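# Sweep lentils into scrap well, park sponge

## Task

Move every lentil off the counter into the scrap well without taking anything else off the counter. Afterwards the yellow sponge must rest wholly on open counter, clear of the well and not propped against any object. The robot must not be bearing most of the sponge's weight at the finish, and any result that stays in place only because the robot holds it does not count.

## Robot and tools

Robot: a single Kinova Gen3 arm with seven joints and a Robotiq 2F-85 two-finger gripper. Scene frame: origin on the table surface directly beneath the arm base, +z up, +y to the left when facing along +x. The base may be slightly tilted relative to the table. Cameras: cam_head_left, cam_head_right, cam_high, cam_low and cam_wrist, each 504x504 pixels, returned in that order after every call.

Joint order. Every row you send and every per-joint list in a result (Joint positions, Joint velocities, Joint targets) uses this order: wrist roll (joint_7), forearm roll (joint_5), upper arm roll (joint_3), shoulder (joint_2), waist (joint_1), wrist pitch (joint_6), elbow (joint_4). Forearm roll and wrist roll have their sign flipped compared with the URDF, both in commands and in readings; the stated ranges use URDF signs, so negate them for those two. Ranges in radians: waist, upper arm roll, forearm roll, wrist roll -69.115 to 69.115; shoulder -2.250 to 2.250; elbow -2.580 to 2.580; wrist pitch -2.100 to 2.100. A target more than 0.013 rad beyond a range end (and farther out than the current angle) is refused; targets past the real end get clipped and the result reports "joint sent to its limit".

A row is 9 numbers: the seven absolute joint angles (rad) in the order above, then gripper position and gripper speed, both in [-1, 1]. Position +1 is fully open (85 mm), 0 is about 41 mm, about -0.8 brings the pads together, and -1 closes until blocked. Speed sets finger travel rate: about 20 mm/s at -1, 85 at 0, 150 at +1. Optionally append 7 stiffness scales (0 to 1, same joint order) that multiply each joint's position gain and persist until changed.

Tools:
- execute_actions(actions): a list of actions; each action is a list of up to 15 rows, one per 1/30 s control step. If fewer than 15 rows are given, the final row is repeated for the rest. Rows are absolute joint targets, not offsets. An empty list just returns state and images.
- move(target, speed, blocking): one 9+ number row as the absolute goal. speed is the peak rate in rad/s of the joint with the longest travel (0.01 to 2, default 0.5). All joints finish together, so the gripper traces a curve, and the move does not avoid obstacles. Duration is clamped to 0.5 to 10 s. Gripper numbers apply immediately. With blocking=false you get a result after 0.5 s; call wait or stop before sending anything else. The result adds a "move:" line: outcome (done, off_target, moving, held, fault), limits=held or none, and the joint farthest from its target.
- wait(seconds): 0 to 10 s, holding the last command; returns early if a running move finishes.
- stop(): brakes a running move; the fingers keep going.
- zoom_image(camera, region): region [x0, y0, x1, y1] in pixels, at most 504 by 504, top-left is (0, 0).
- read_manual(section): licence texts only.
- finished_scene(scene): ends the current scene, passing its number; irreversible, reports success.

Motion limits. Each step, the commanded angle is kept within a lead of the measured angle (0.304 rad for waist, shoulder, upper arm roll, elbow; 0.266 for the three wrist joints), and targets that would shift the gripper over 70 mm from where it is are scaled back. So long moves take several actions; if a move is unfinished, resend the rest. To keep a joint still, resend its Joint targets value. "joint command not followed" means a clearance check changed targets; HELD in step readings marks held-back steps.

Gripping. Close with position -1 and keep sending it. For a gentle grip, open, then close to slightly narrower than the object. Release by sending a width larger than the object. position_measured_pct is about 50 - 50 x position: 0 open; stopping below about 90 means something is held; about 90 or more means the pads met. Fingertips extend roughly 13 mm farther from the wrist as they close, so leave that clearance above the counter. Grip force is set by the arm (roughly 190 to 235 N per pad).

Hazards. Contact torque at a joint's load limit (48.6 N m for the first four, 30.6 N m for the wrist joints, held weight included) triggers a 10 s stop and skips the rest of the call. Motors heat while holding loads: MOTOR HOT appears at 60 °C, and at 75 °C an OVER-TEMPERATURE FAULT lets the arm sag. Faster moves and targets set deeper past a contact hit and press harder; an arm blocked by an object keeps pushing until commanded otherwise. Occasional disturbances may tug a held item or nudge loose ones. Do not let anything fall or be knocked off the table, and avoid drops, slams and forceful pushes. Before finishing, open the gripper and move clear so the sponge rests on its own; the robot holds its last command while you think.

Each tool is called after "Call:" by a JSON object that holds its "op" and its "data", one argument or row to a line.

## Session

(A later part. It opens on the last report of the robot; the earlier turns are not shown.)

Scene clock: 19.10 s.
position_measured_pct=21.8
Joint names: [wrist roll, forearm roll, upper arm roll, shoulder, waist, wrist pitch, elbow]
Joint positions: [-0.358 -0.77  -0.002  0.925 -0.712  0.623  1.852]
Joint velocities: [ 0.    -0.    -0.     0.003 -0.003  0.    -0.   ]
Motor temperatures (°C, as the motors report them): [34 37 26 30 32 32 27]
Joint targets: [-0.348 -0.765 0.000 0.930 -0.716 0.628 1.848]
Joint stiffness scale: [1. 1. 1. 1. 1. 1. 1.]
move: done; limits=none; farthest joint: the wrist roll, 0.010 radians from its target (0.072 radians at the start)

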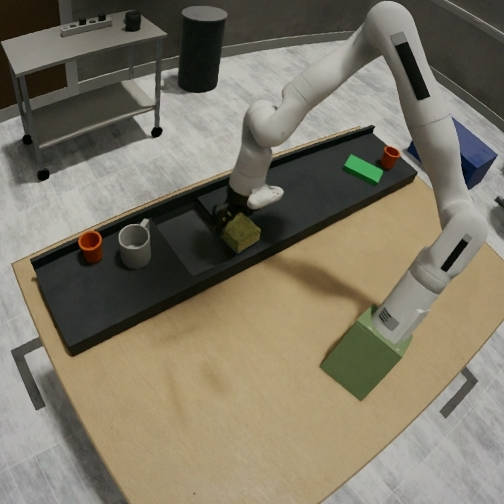

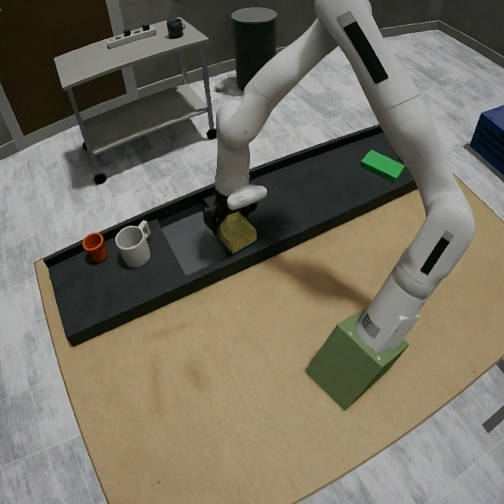

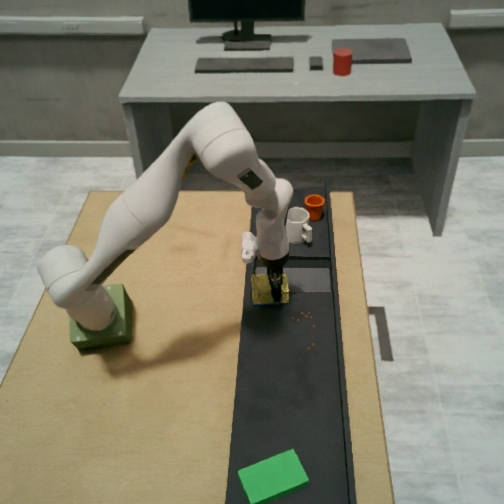

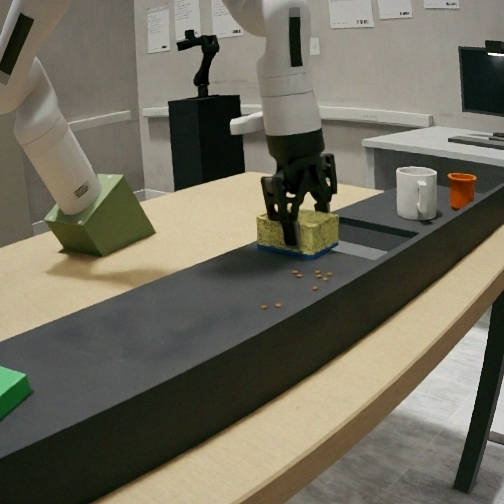

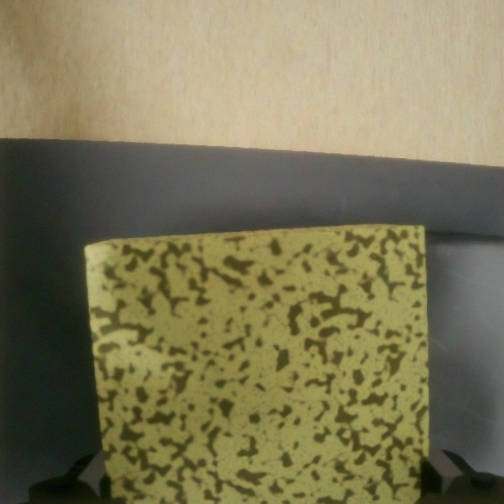

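Call:
{"op": "move", "data": {
  "target": [-0.348,-0.765,0,0.93,-0.716,0.628,1.848,0.33,0]
}}

Call:
{"op": "move", "data": {
  "target": [-0.41,-0.70,0,0.865,-0.742,0.685,1.848,0.33,0],
  "speed": 0.2
}}

Call:
{"op": "move", "data": {
  "target": [-1.0,-0.648,0,0.607,-0.249,0.752,1.785,0.33,0],
  "speed": 0.4
}}

Call:
{"op": "move", "data": {
  "target": [-0.968,-0.687,0,0.664,-0.223,0.70,1.785,0.33,0],
  "speed": 0.08
}}

Call:
{"op": "zoom_image", "data": {
  "camera": "cam_head_left",
  "region": [150,150,330,290]
}}

Call:
{"op": "zoom_image", "data": {
  "camera": "cam_high",
  "region": [220,260,370,410]
}}

Scene clock: 20.33 s.
position_measured_pct=33.3
Joint names: [wrist roll, forearm roll, upper arm roll, shoulder, waist, wrist pitch, elbow]
Joint positions: [-0.358 -0.77  -0.002  0.925 -0.712  0.623  1.852]
Joint velocities: [ 0.001 -0.     0.     0.001 -0.     0.     0.   ]
Motor temperatures (°C, as the motors report them): [34 37 26 31 32 32 27]
Joint targets: [-0.348 -0.765 0.000 0.930 -0.716 0.628 1.848]
Joint stiffness scale: [1. 1. 1. 1. 1. 1. 1.]
move: done; limits=none; farthest joint: the wrist roll, 0.010 radians from its target (0.010 radians at the start)

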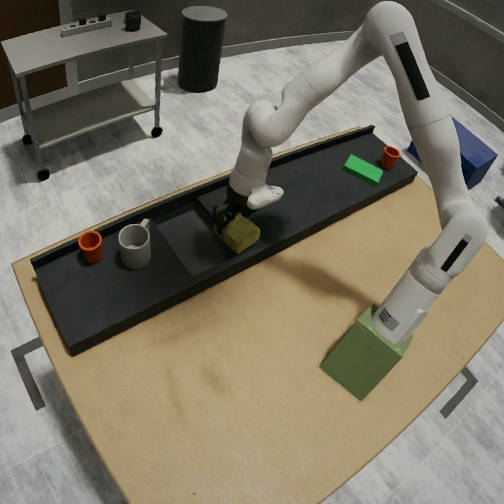

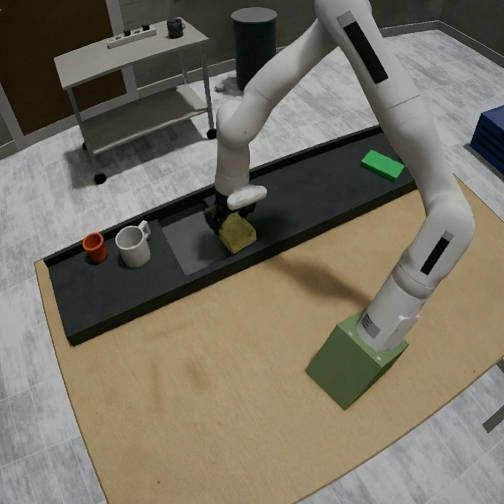

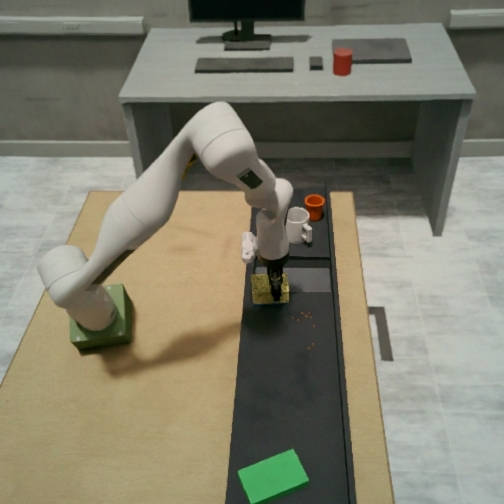

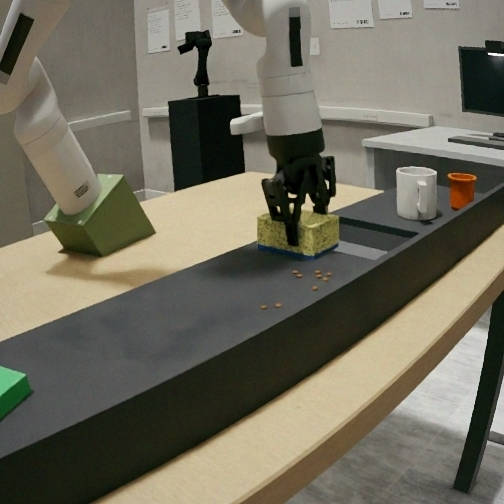

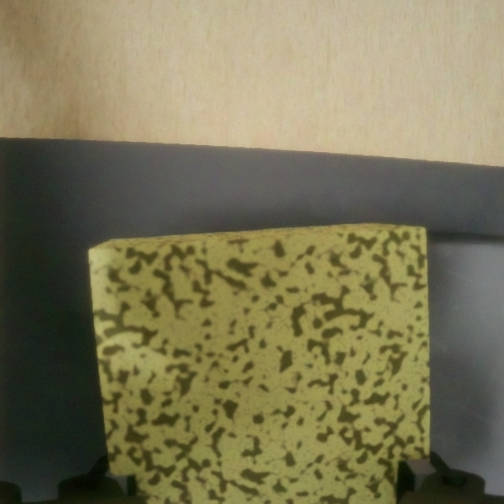

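Scene clock: 21.23 s.
position_measured_pct=33.3
Joint names: [wrist roll, forearm roll, upper arm roll, shoulder, waist, wrist pitch, elbow]
Joint positions: [-0.4   -0.705 -0.002  0.869 -0.738  0.679  1.852]
Joint velocities: [-0.001  0.     0.    -0.004 -0.001  0.    -0.   ]
Motor temperatures (°C, as the motors report them): [34 37 26 31 32 32 27]
Joint targets: [-0.410 -0.700 0.000 0.865 -0.742 0.685 1.848]
Joint stiffness scale: [1. 1. 1. 1. 1. 1. 1.]
move: done; limits=none; farthest joint: the wrist roll, 0.010 radians from its target (0.052 radians at the start)

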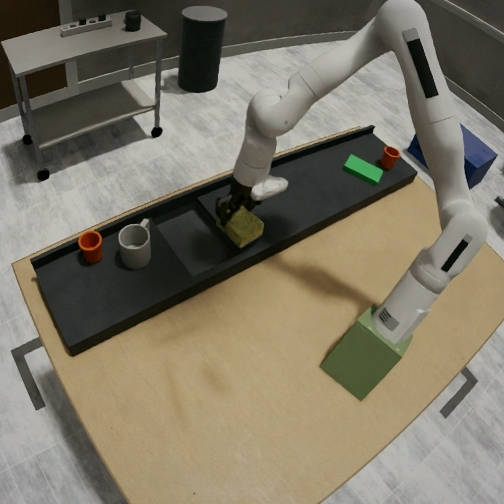

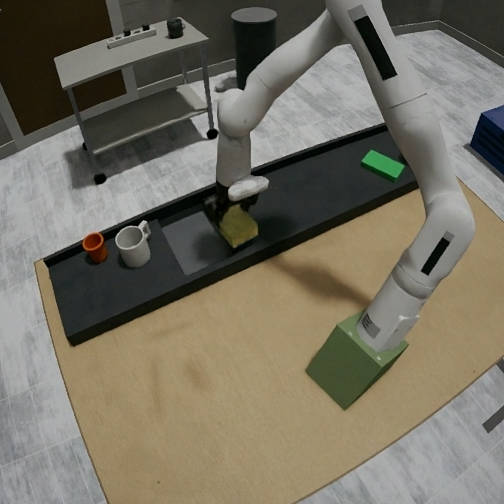

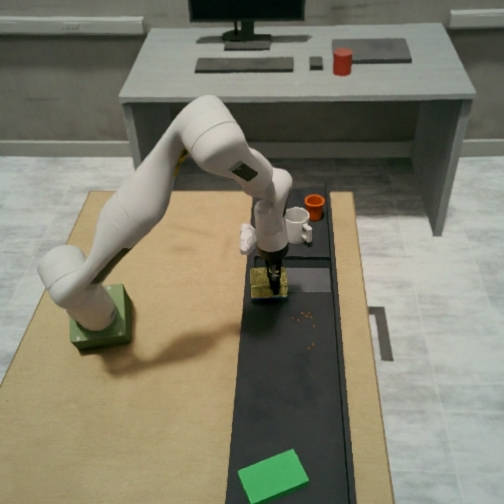

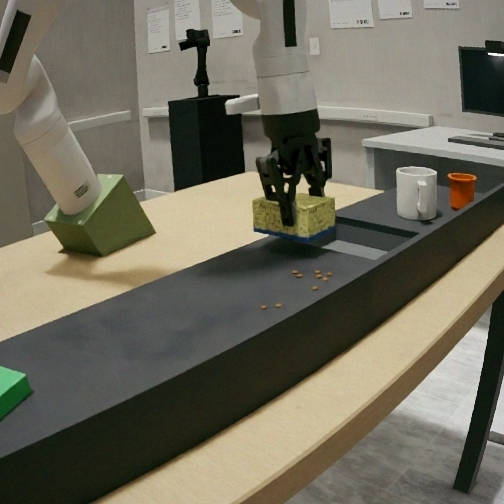

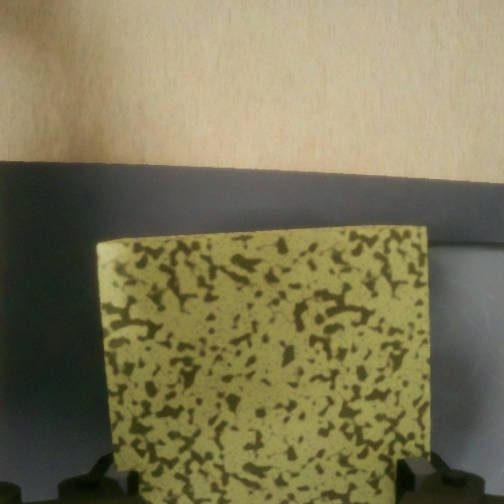

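Scene clock: 23.33 s.
position_measured_pct=33.3
Joint names: [wrist roll, forearm roll, upper arm roll, shoulder, waist, wrist pitch, elbow]
Joint positions: [-0.99  -0.653 -0.001  0.611 -0.253  0.746  1.789]
Joint velocities: [ 0.     0.     0.    -0.002  0.003 -0.     0.   ]
Motor temperatures (°C, as the motors report them): [34 37 26 31 32 32 27]
Joint targets: [-1.000 -0.648 0.000 0.607 -0.249 0.752 1.785]
Joint stiffness scale: [1. 1. 1. 1. 1. 1. 1.]
move: done; limits=none; farthest joint: the wrist roll, 0.010 radians from its target (0.600 radians at the start)

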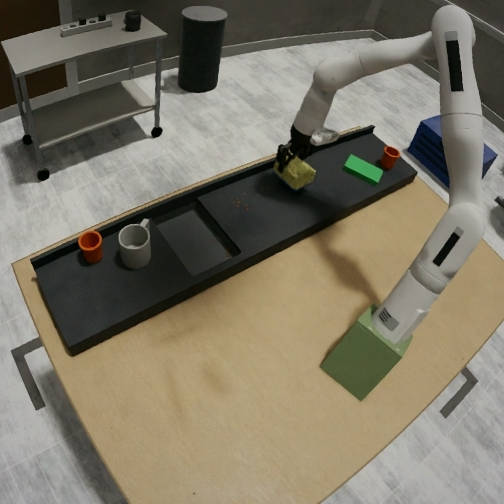

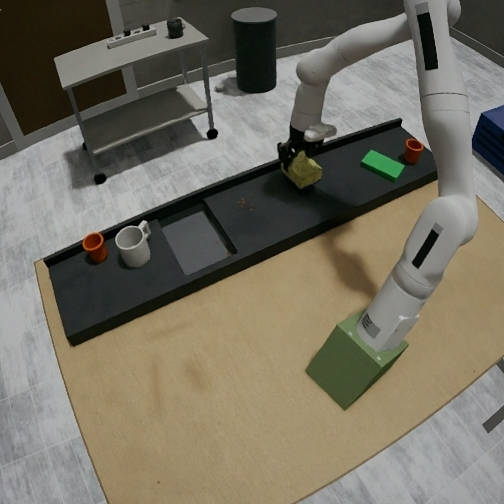

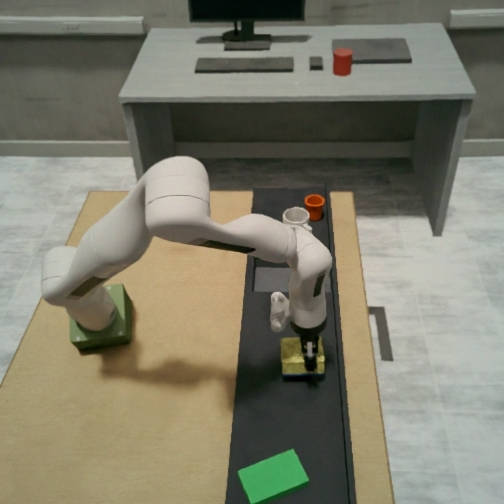

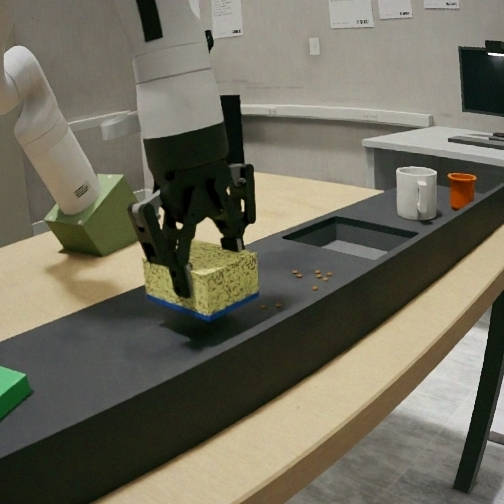

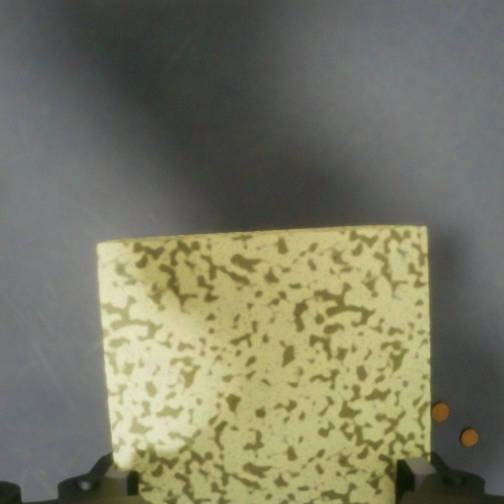

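Scene clock: 24.40 s.
position_measured_pct=33.3
Joint names: [wrist roll, forearm roll, upper arm roll, shoulder, waist, wrist pitch, elbow]
Joint positions: [-0.978 -0.682 -0.001  0.66  -0.227  0.706  1.789]
Joint velocities: [ 0.002 -0.    -0.     0.003  0.002 -0.    -0.   ]
Motor temperatures (°C, as the motors report them): [34 37 26 31 32 32 27]
Joint targets: [-0.968 -0.687 0.000 0.664 -0.223 0.700 1.785]
Joint stiffness scale: [1. 1. 1. 1. 1. 1. 1.]
move: done; limits=none; farthest joint: the wrist roll, 0.010 radians from its target (0.022 radians at the start)

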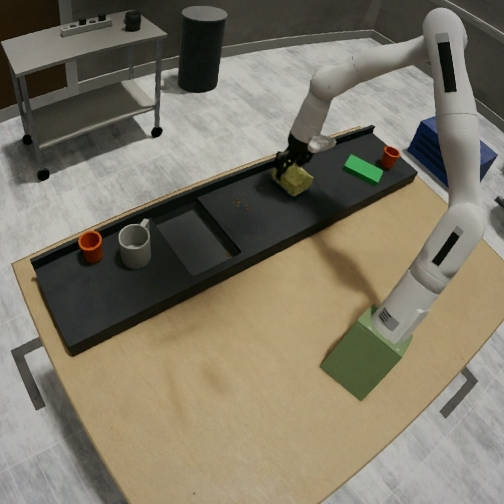

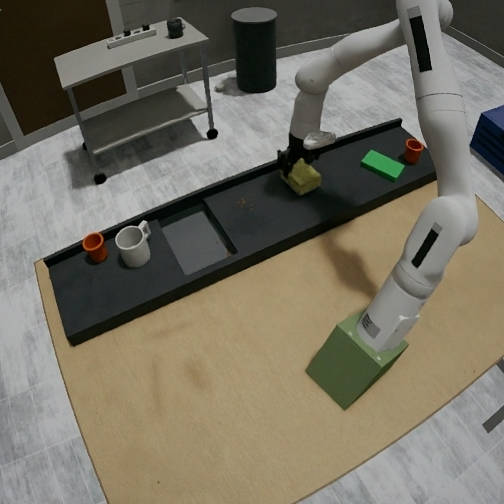

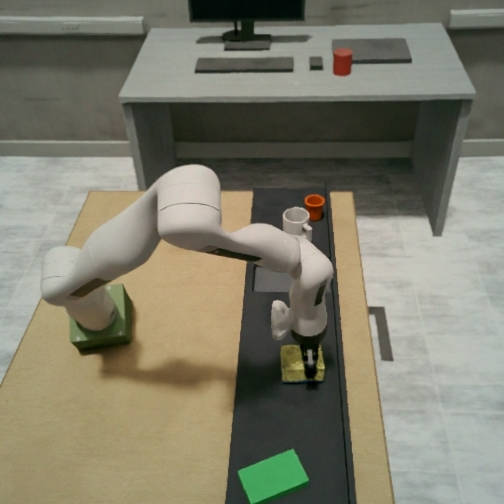

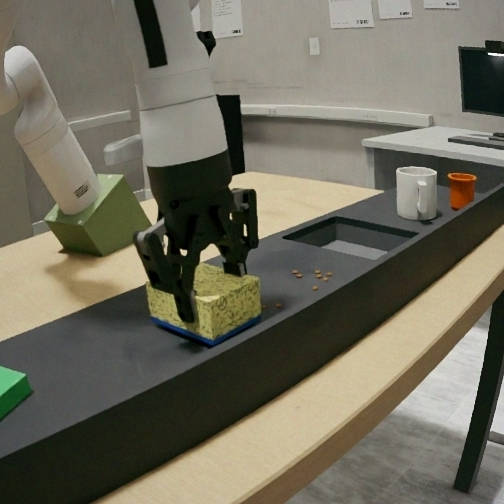

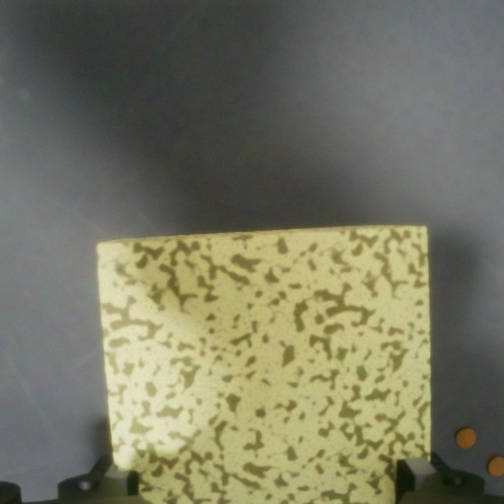

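Region (150, 150, 330, 290) of cam_head_left's 504x504 image, scaled by 2.800, with more detail than that image has.

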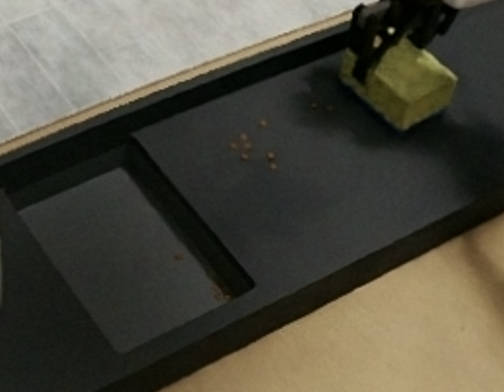

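Region (220, 260, 370, 410) of cam_high's 504x504 image, scaled by 3.360, with more detail than that image has.

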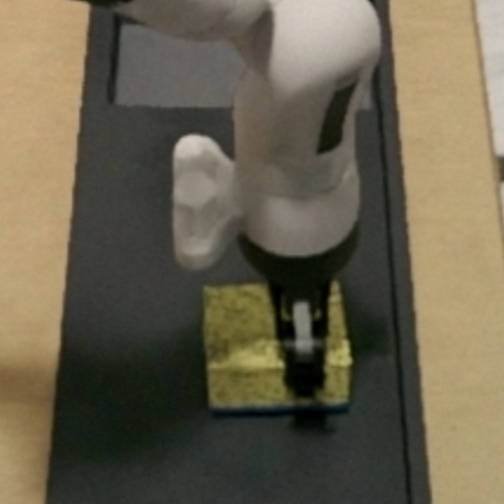

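Call:
{"op": "move", "data": {
  "target": [-0.965,-0.691,0,0.67,-0.22,0.695,1.785,0.66,-0.5]
}}

Call:
{"op": "move", "data": {
  "target": [-0.715,-0.714,0,0.791,-0.41,0.697,1.76,0.55,0],
  "speed": 0.14
}}

Call:
{"op": "move", "data": {
  "target": [-0.565,-0.677,0,0.924,-0.58,0.729,1.664,0.55,0],
  "speed": 0.1
}}

Scene clock: 25.37 s.
position_measured_pct=17.1
Joint names: [wrist roll, forearm roll, upper arm roll, shoulder, waist, wrist pitch, elbow]
Joint positions: [-0.975 -0.686 -0.001  0.666 -0.224  0.701  1.789]
Joint velocities: [-0.     0.     0.     0.003  0.001 -0.     0.   ]
Motor temperatures (°C, as the motors report them): [34 37 26 31 32 32 27]
Joint targets: [-0.965 -0.691 0.000 0.670 -0.220 0.695 1.785]
Joint stiffness scale: [1. 1. 1. 1. 1. 1. 1.]
move: done; limits=none; farthest joint: the wrist roll, 0.010 radians from its target (0.013 radians at the start)

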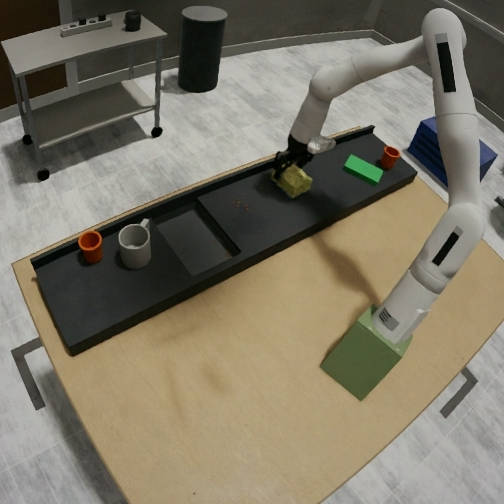

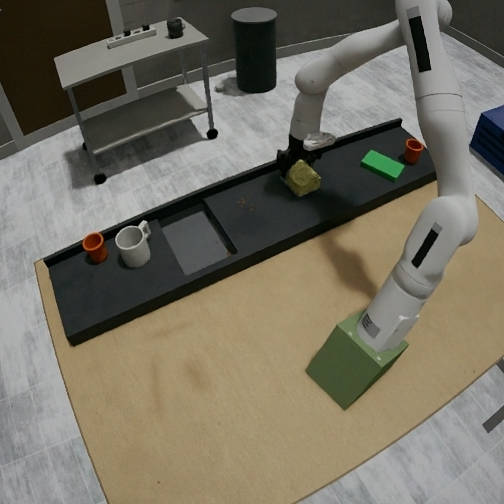

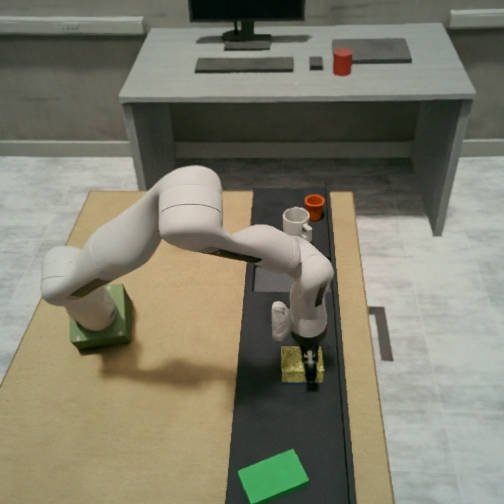

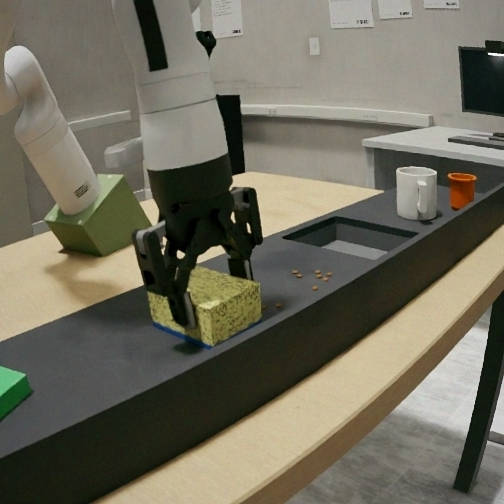

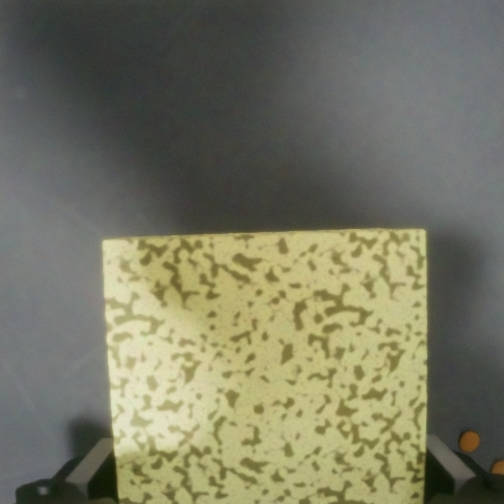

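Scene clock: 27.67 s.
position_measured_pct=22.2
Joint names: [wrist roll, forearm roll, upper arm roll, shoulder, waist, wrist pitch, elbow]
Joint positions: [-0.725 -0.71  -0.001  0.786 -0.406  0.701  1.764]
Joint velocities: [-0.001 -0.     0.     0.002 -0.003  0.    -0.   ]
Motor temperatures (°C, as the motors report them): [34 37 26 31 32 32 27]
Joint targets: [-0.715 -0.714 0.000 0.791 -0.410 0.697 1.760]
Joint stiffness scale: [1. 1. 1. 1. 1. 1. 1.]
move: done; limits=none; farthest joint: the wrist roll, 0.010 radians from its target (0.260 radians at the start)

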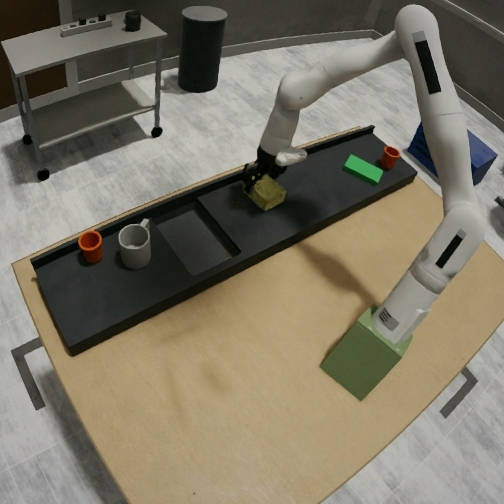

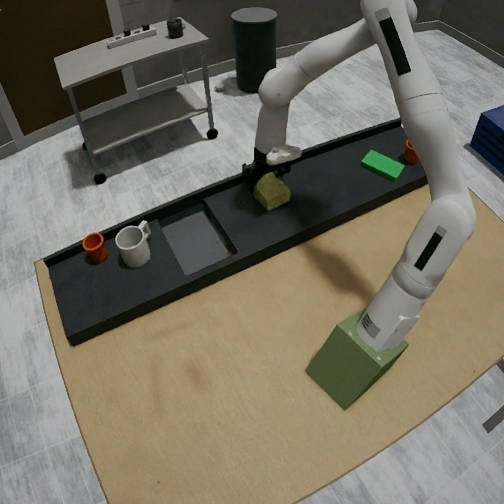

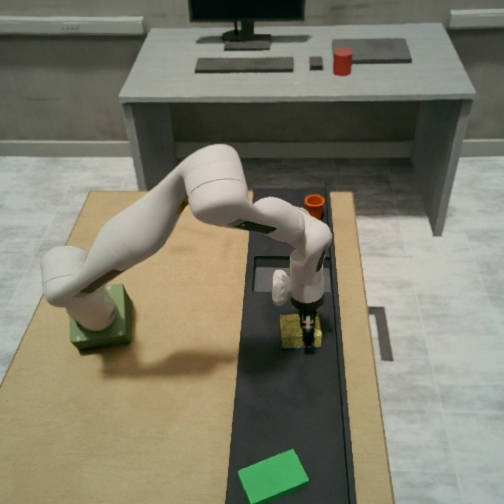

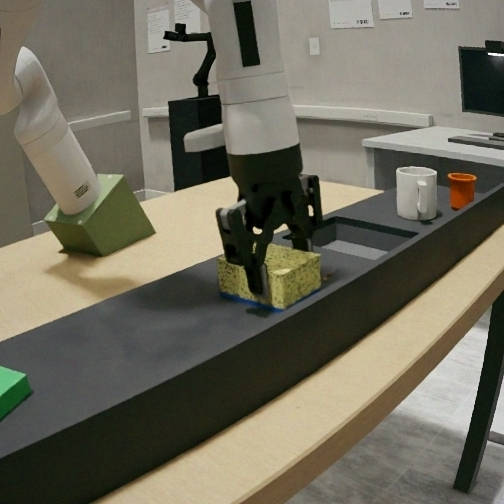

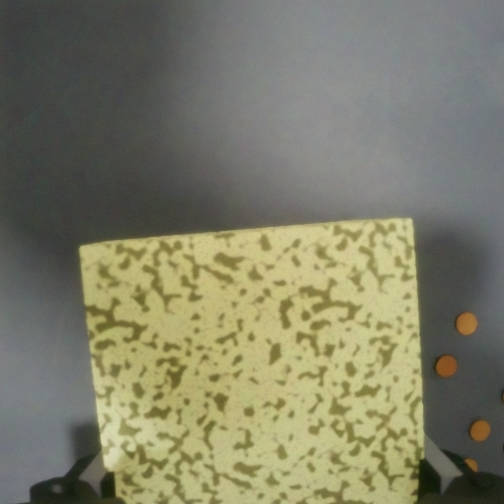

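Scene clock: 29.83 s.
position_measured_pct=22.2
Joint names: [wrist roll, forearm roll, upper arm roll, shoulder, waist, wrist pitch, elbow]
Joint positions: [-0.575 -0.682 -0.001  0.919 -0.576  0.724  1.668]
Joint velocities: [-0.     0.     0.     0.002 -0.002  0.    -0.001]
Motor temperatures (°C, as the motors report them): [34 37 26 31 32 32 27]
Joint targets: [-0.565 -0.677 0.000 0.924 -0.580 0.729 1.664]
Joint stiffness scale: [1. 1. 1. 1. 1. 1. 1.]
move: done; limits=none; farthest joint: the wrist roll, 0.010 radians from its target (0.160 radians at the start)

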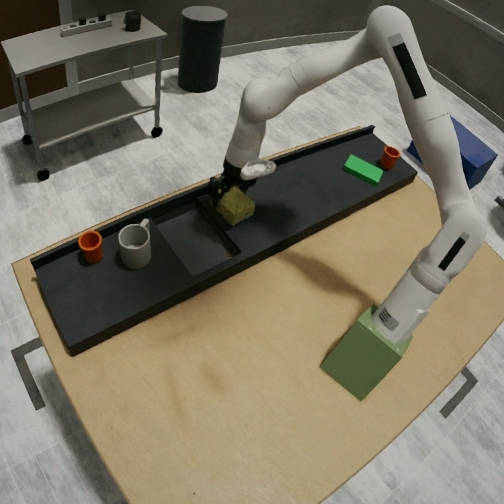

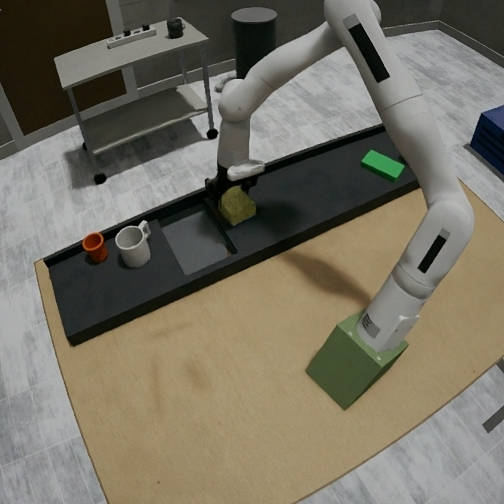

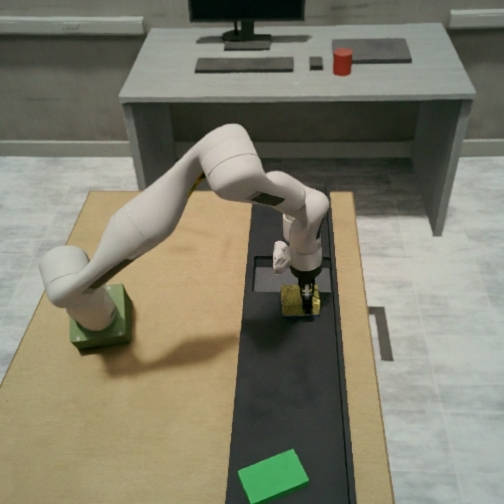

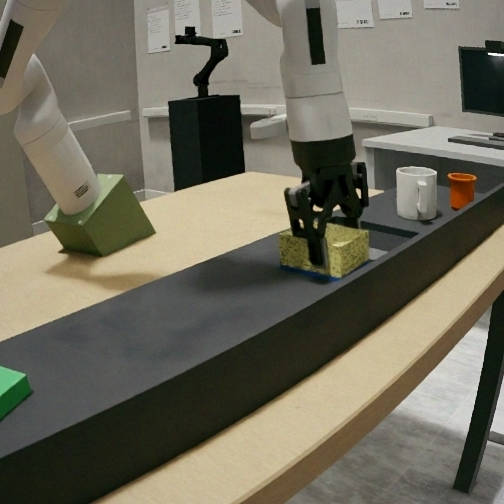

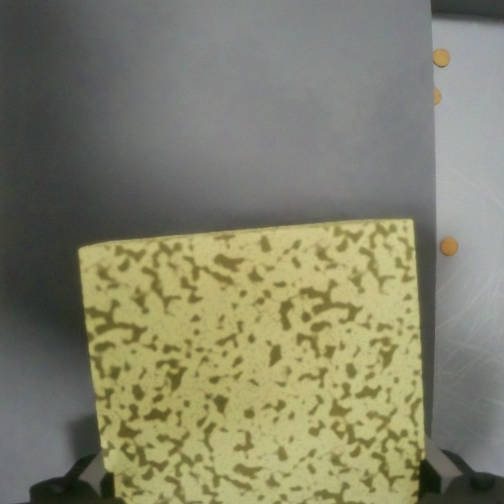

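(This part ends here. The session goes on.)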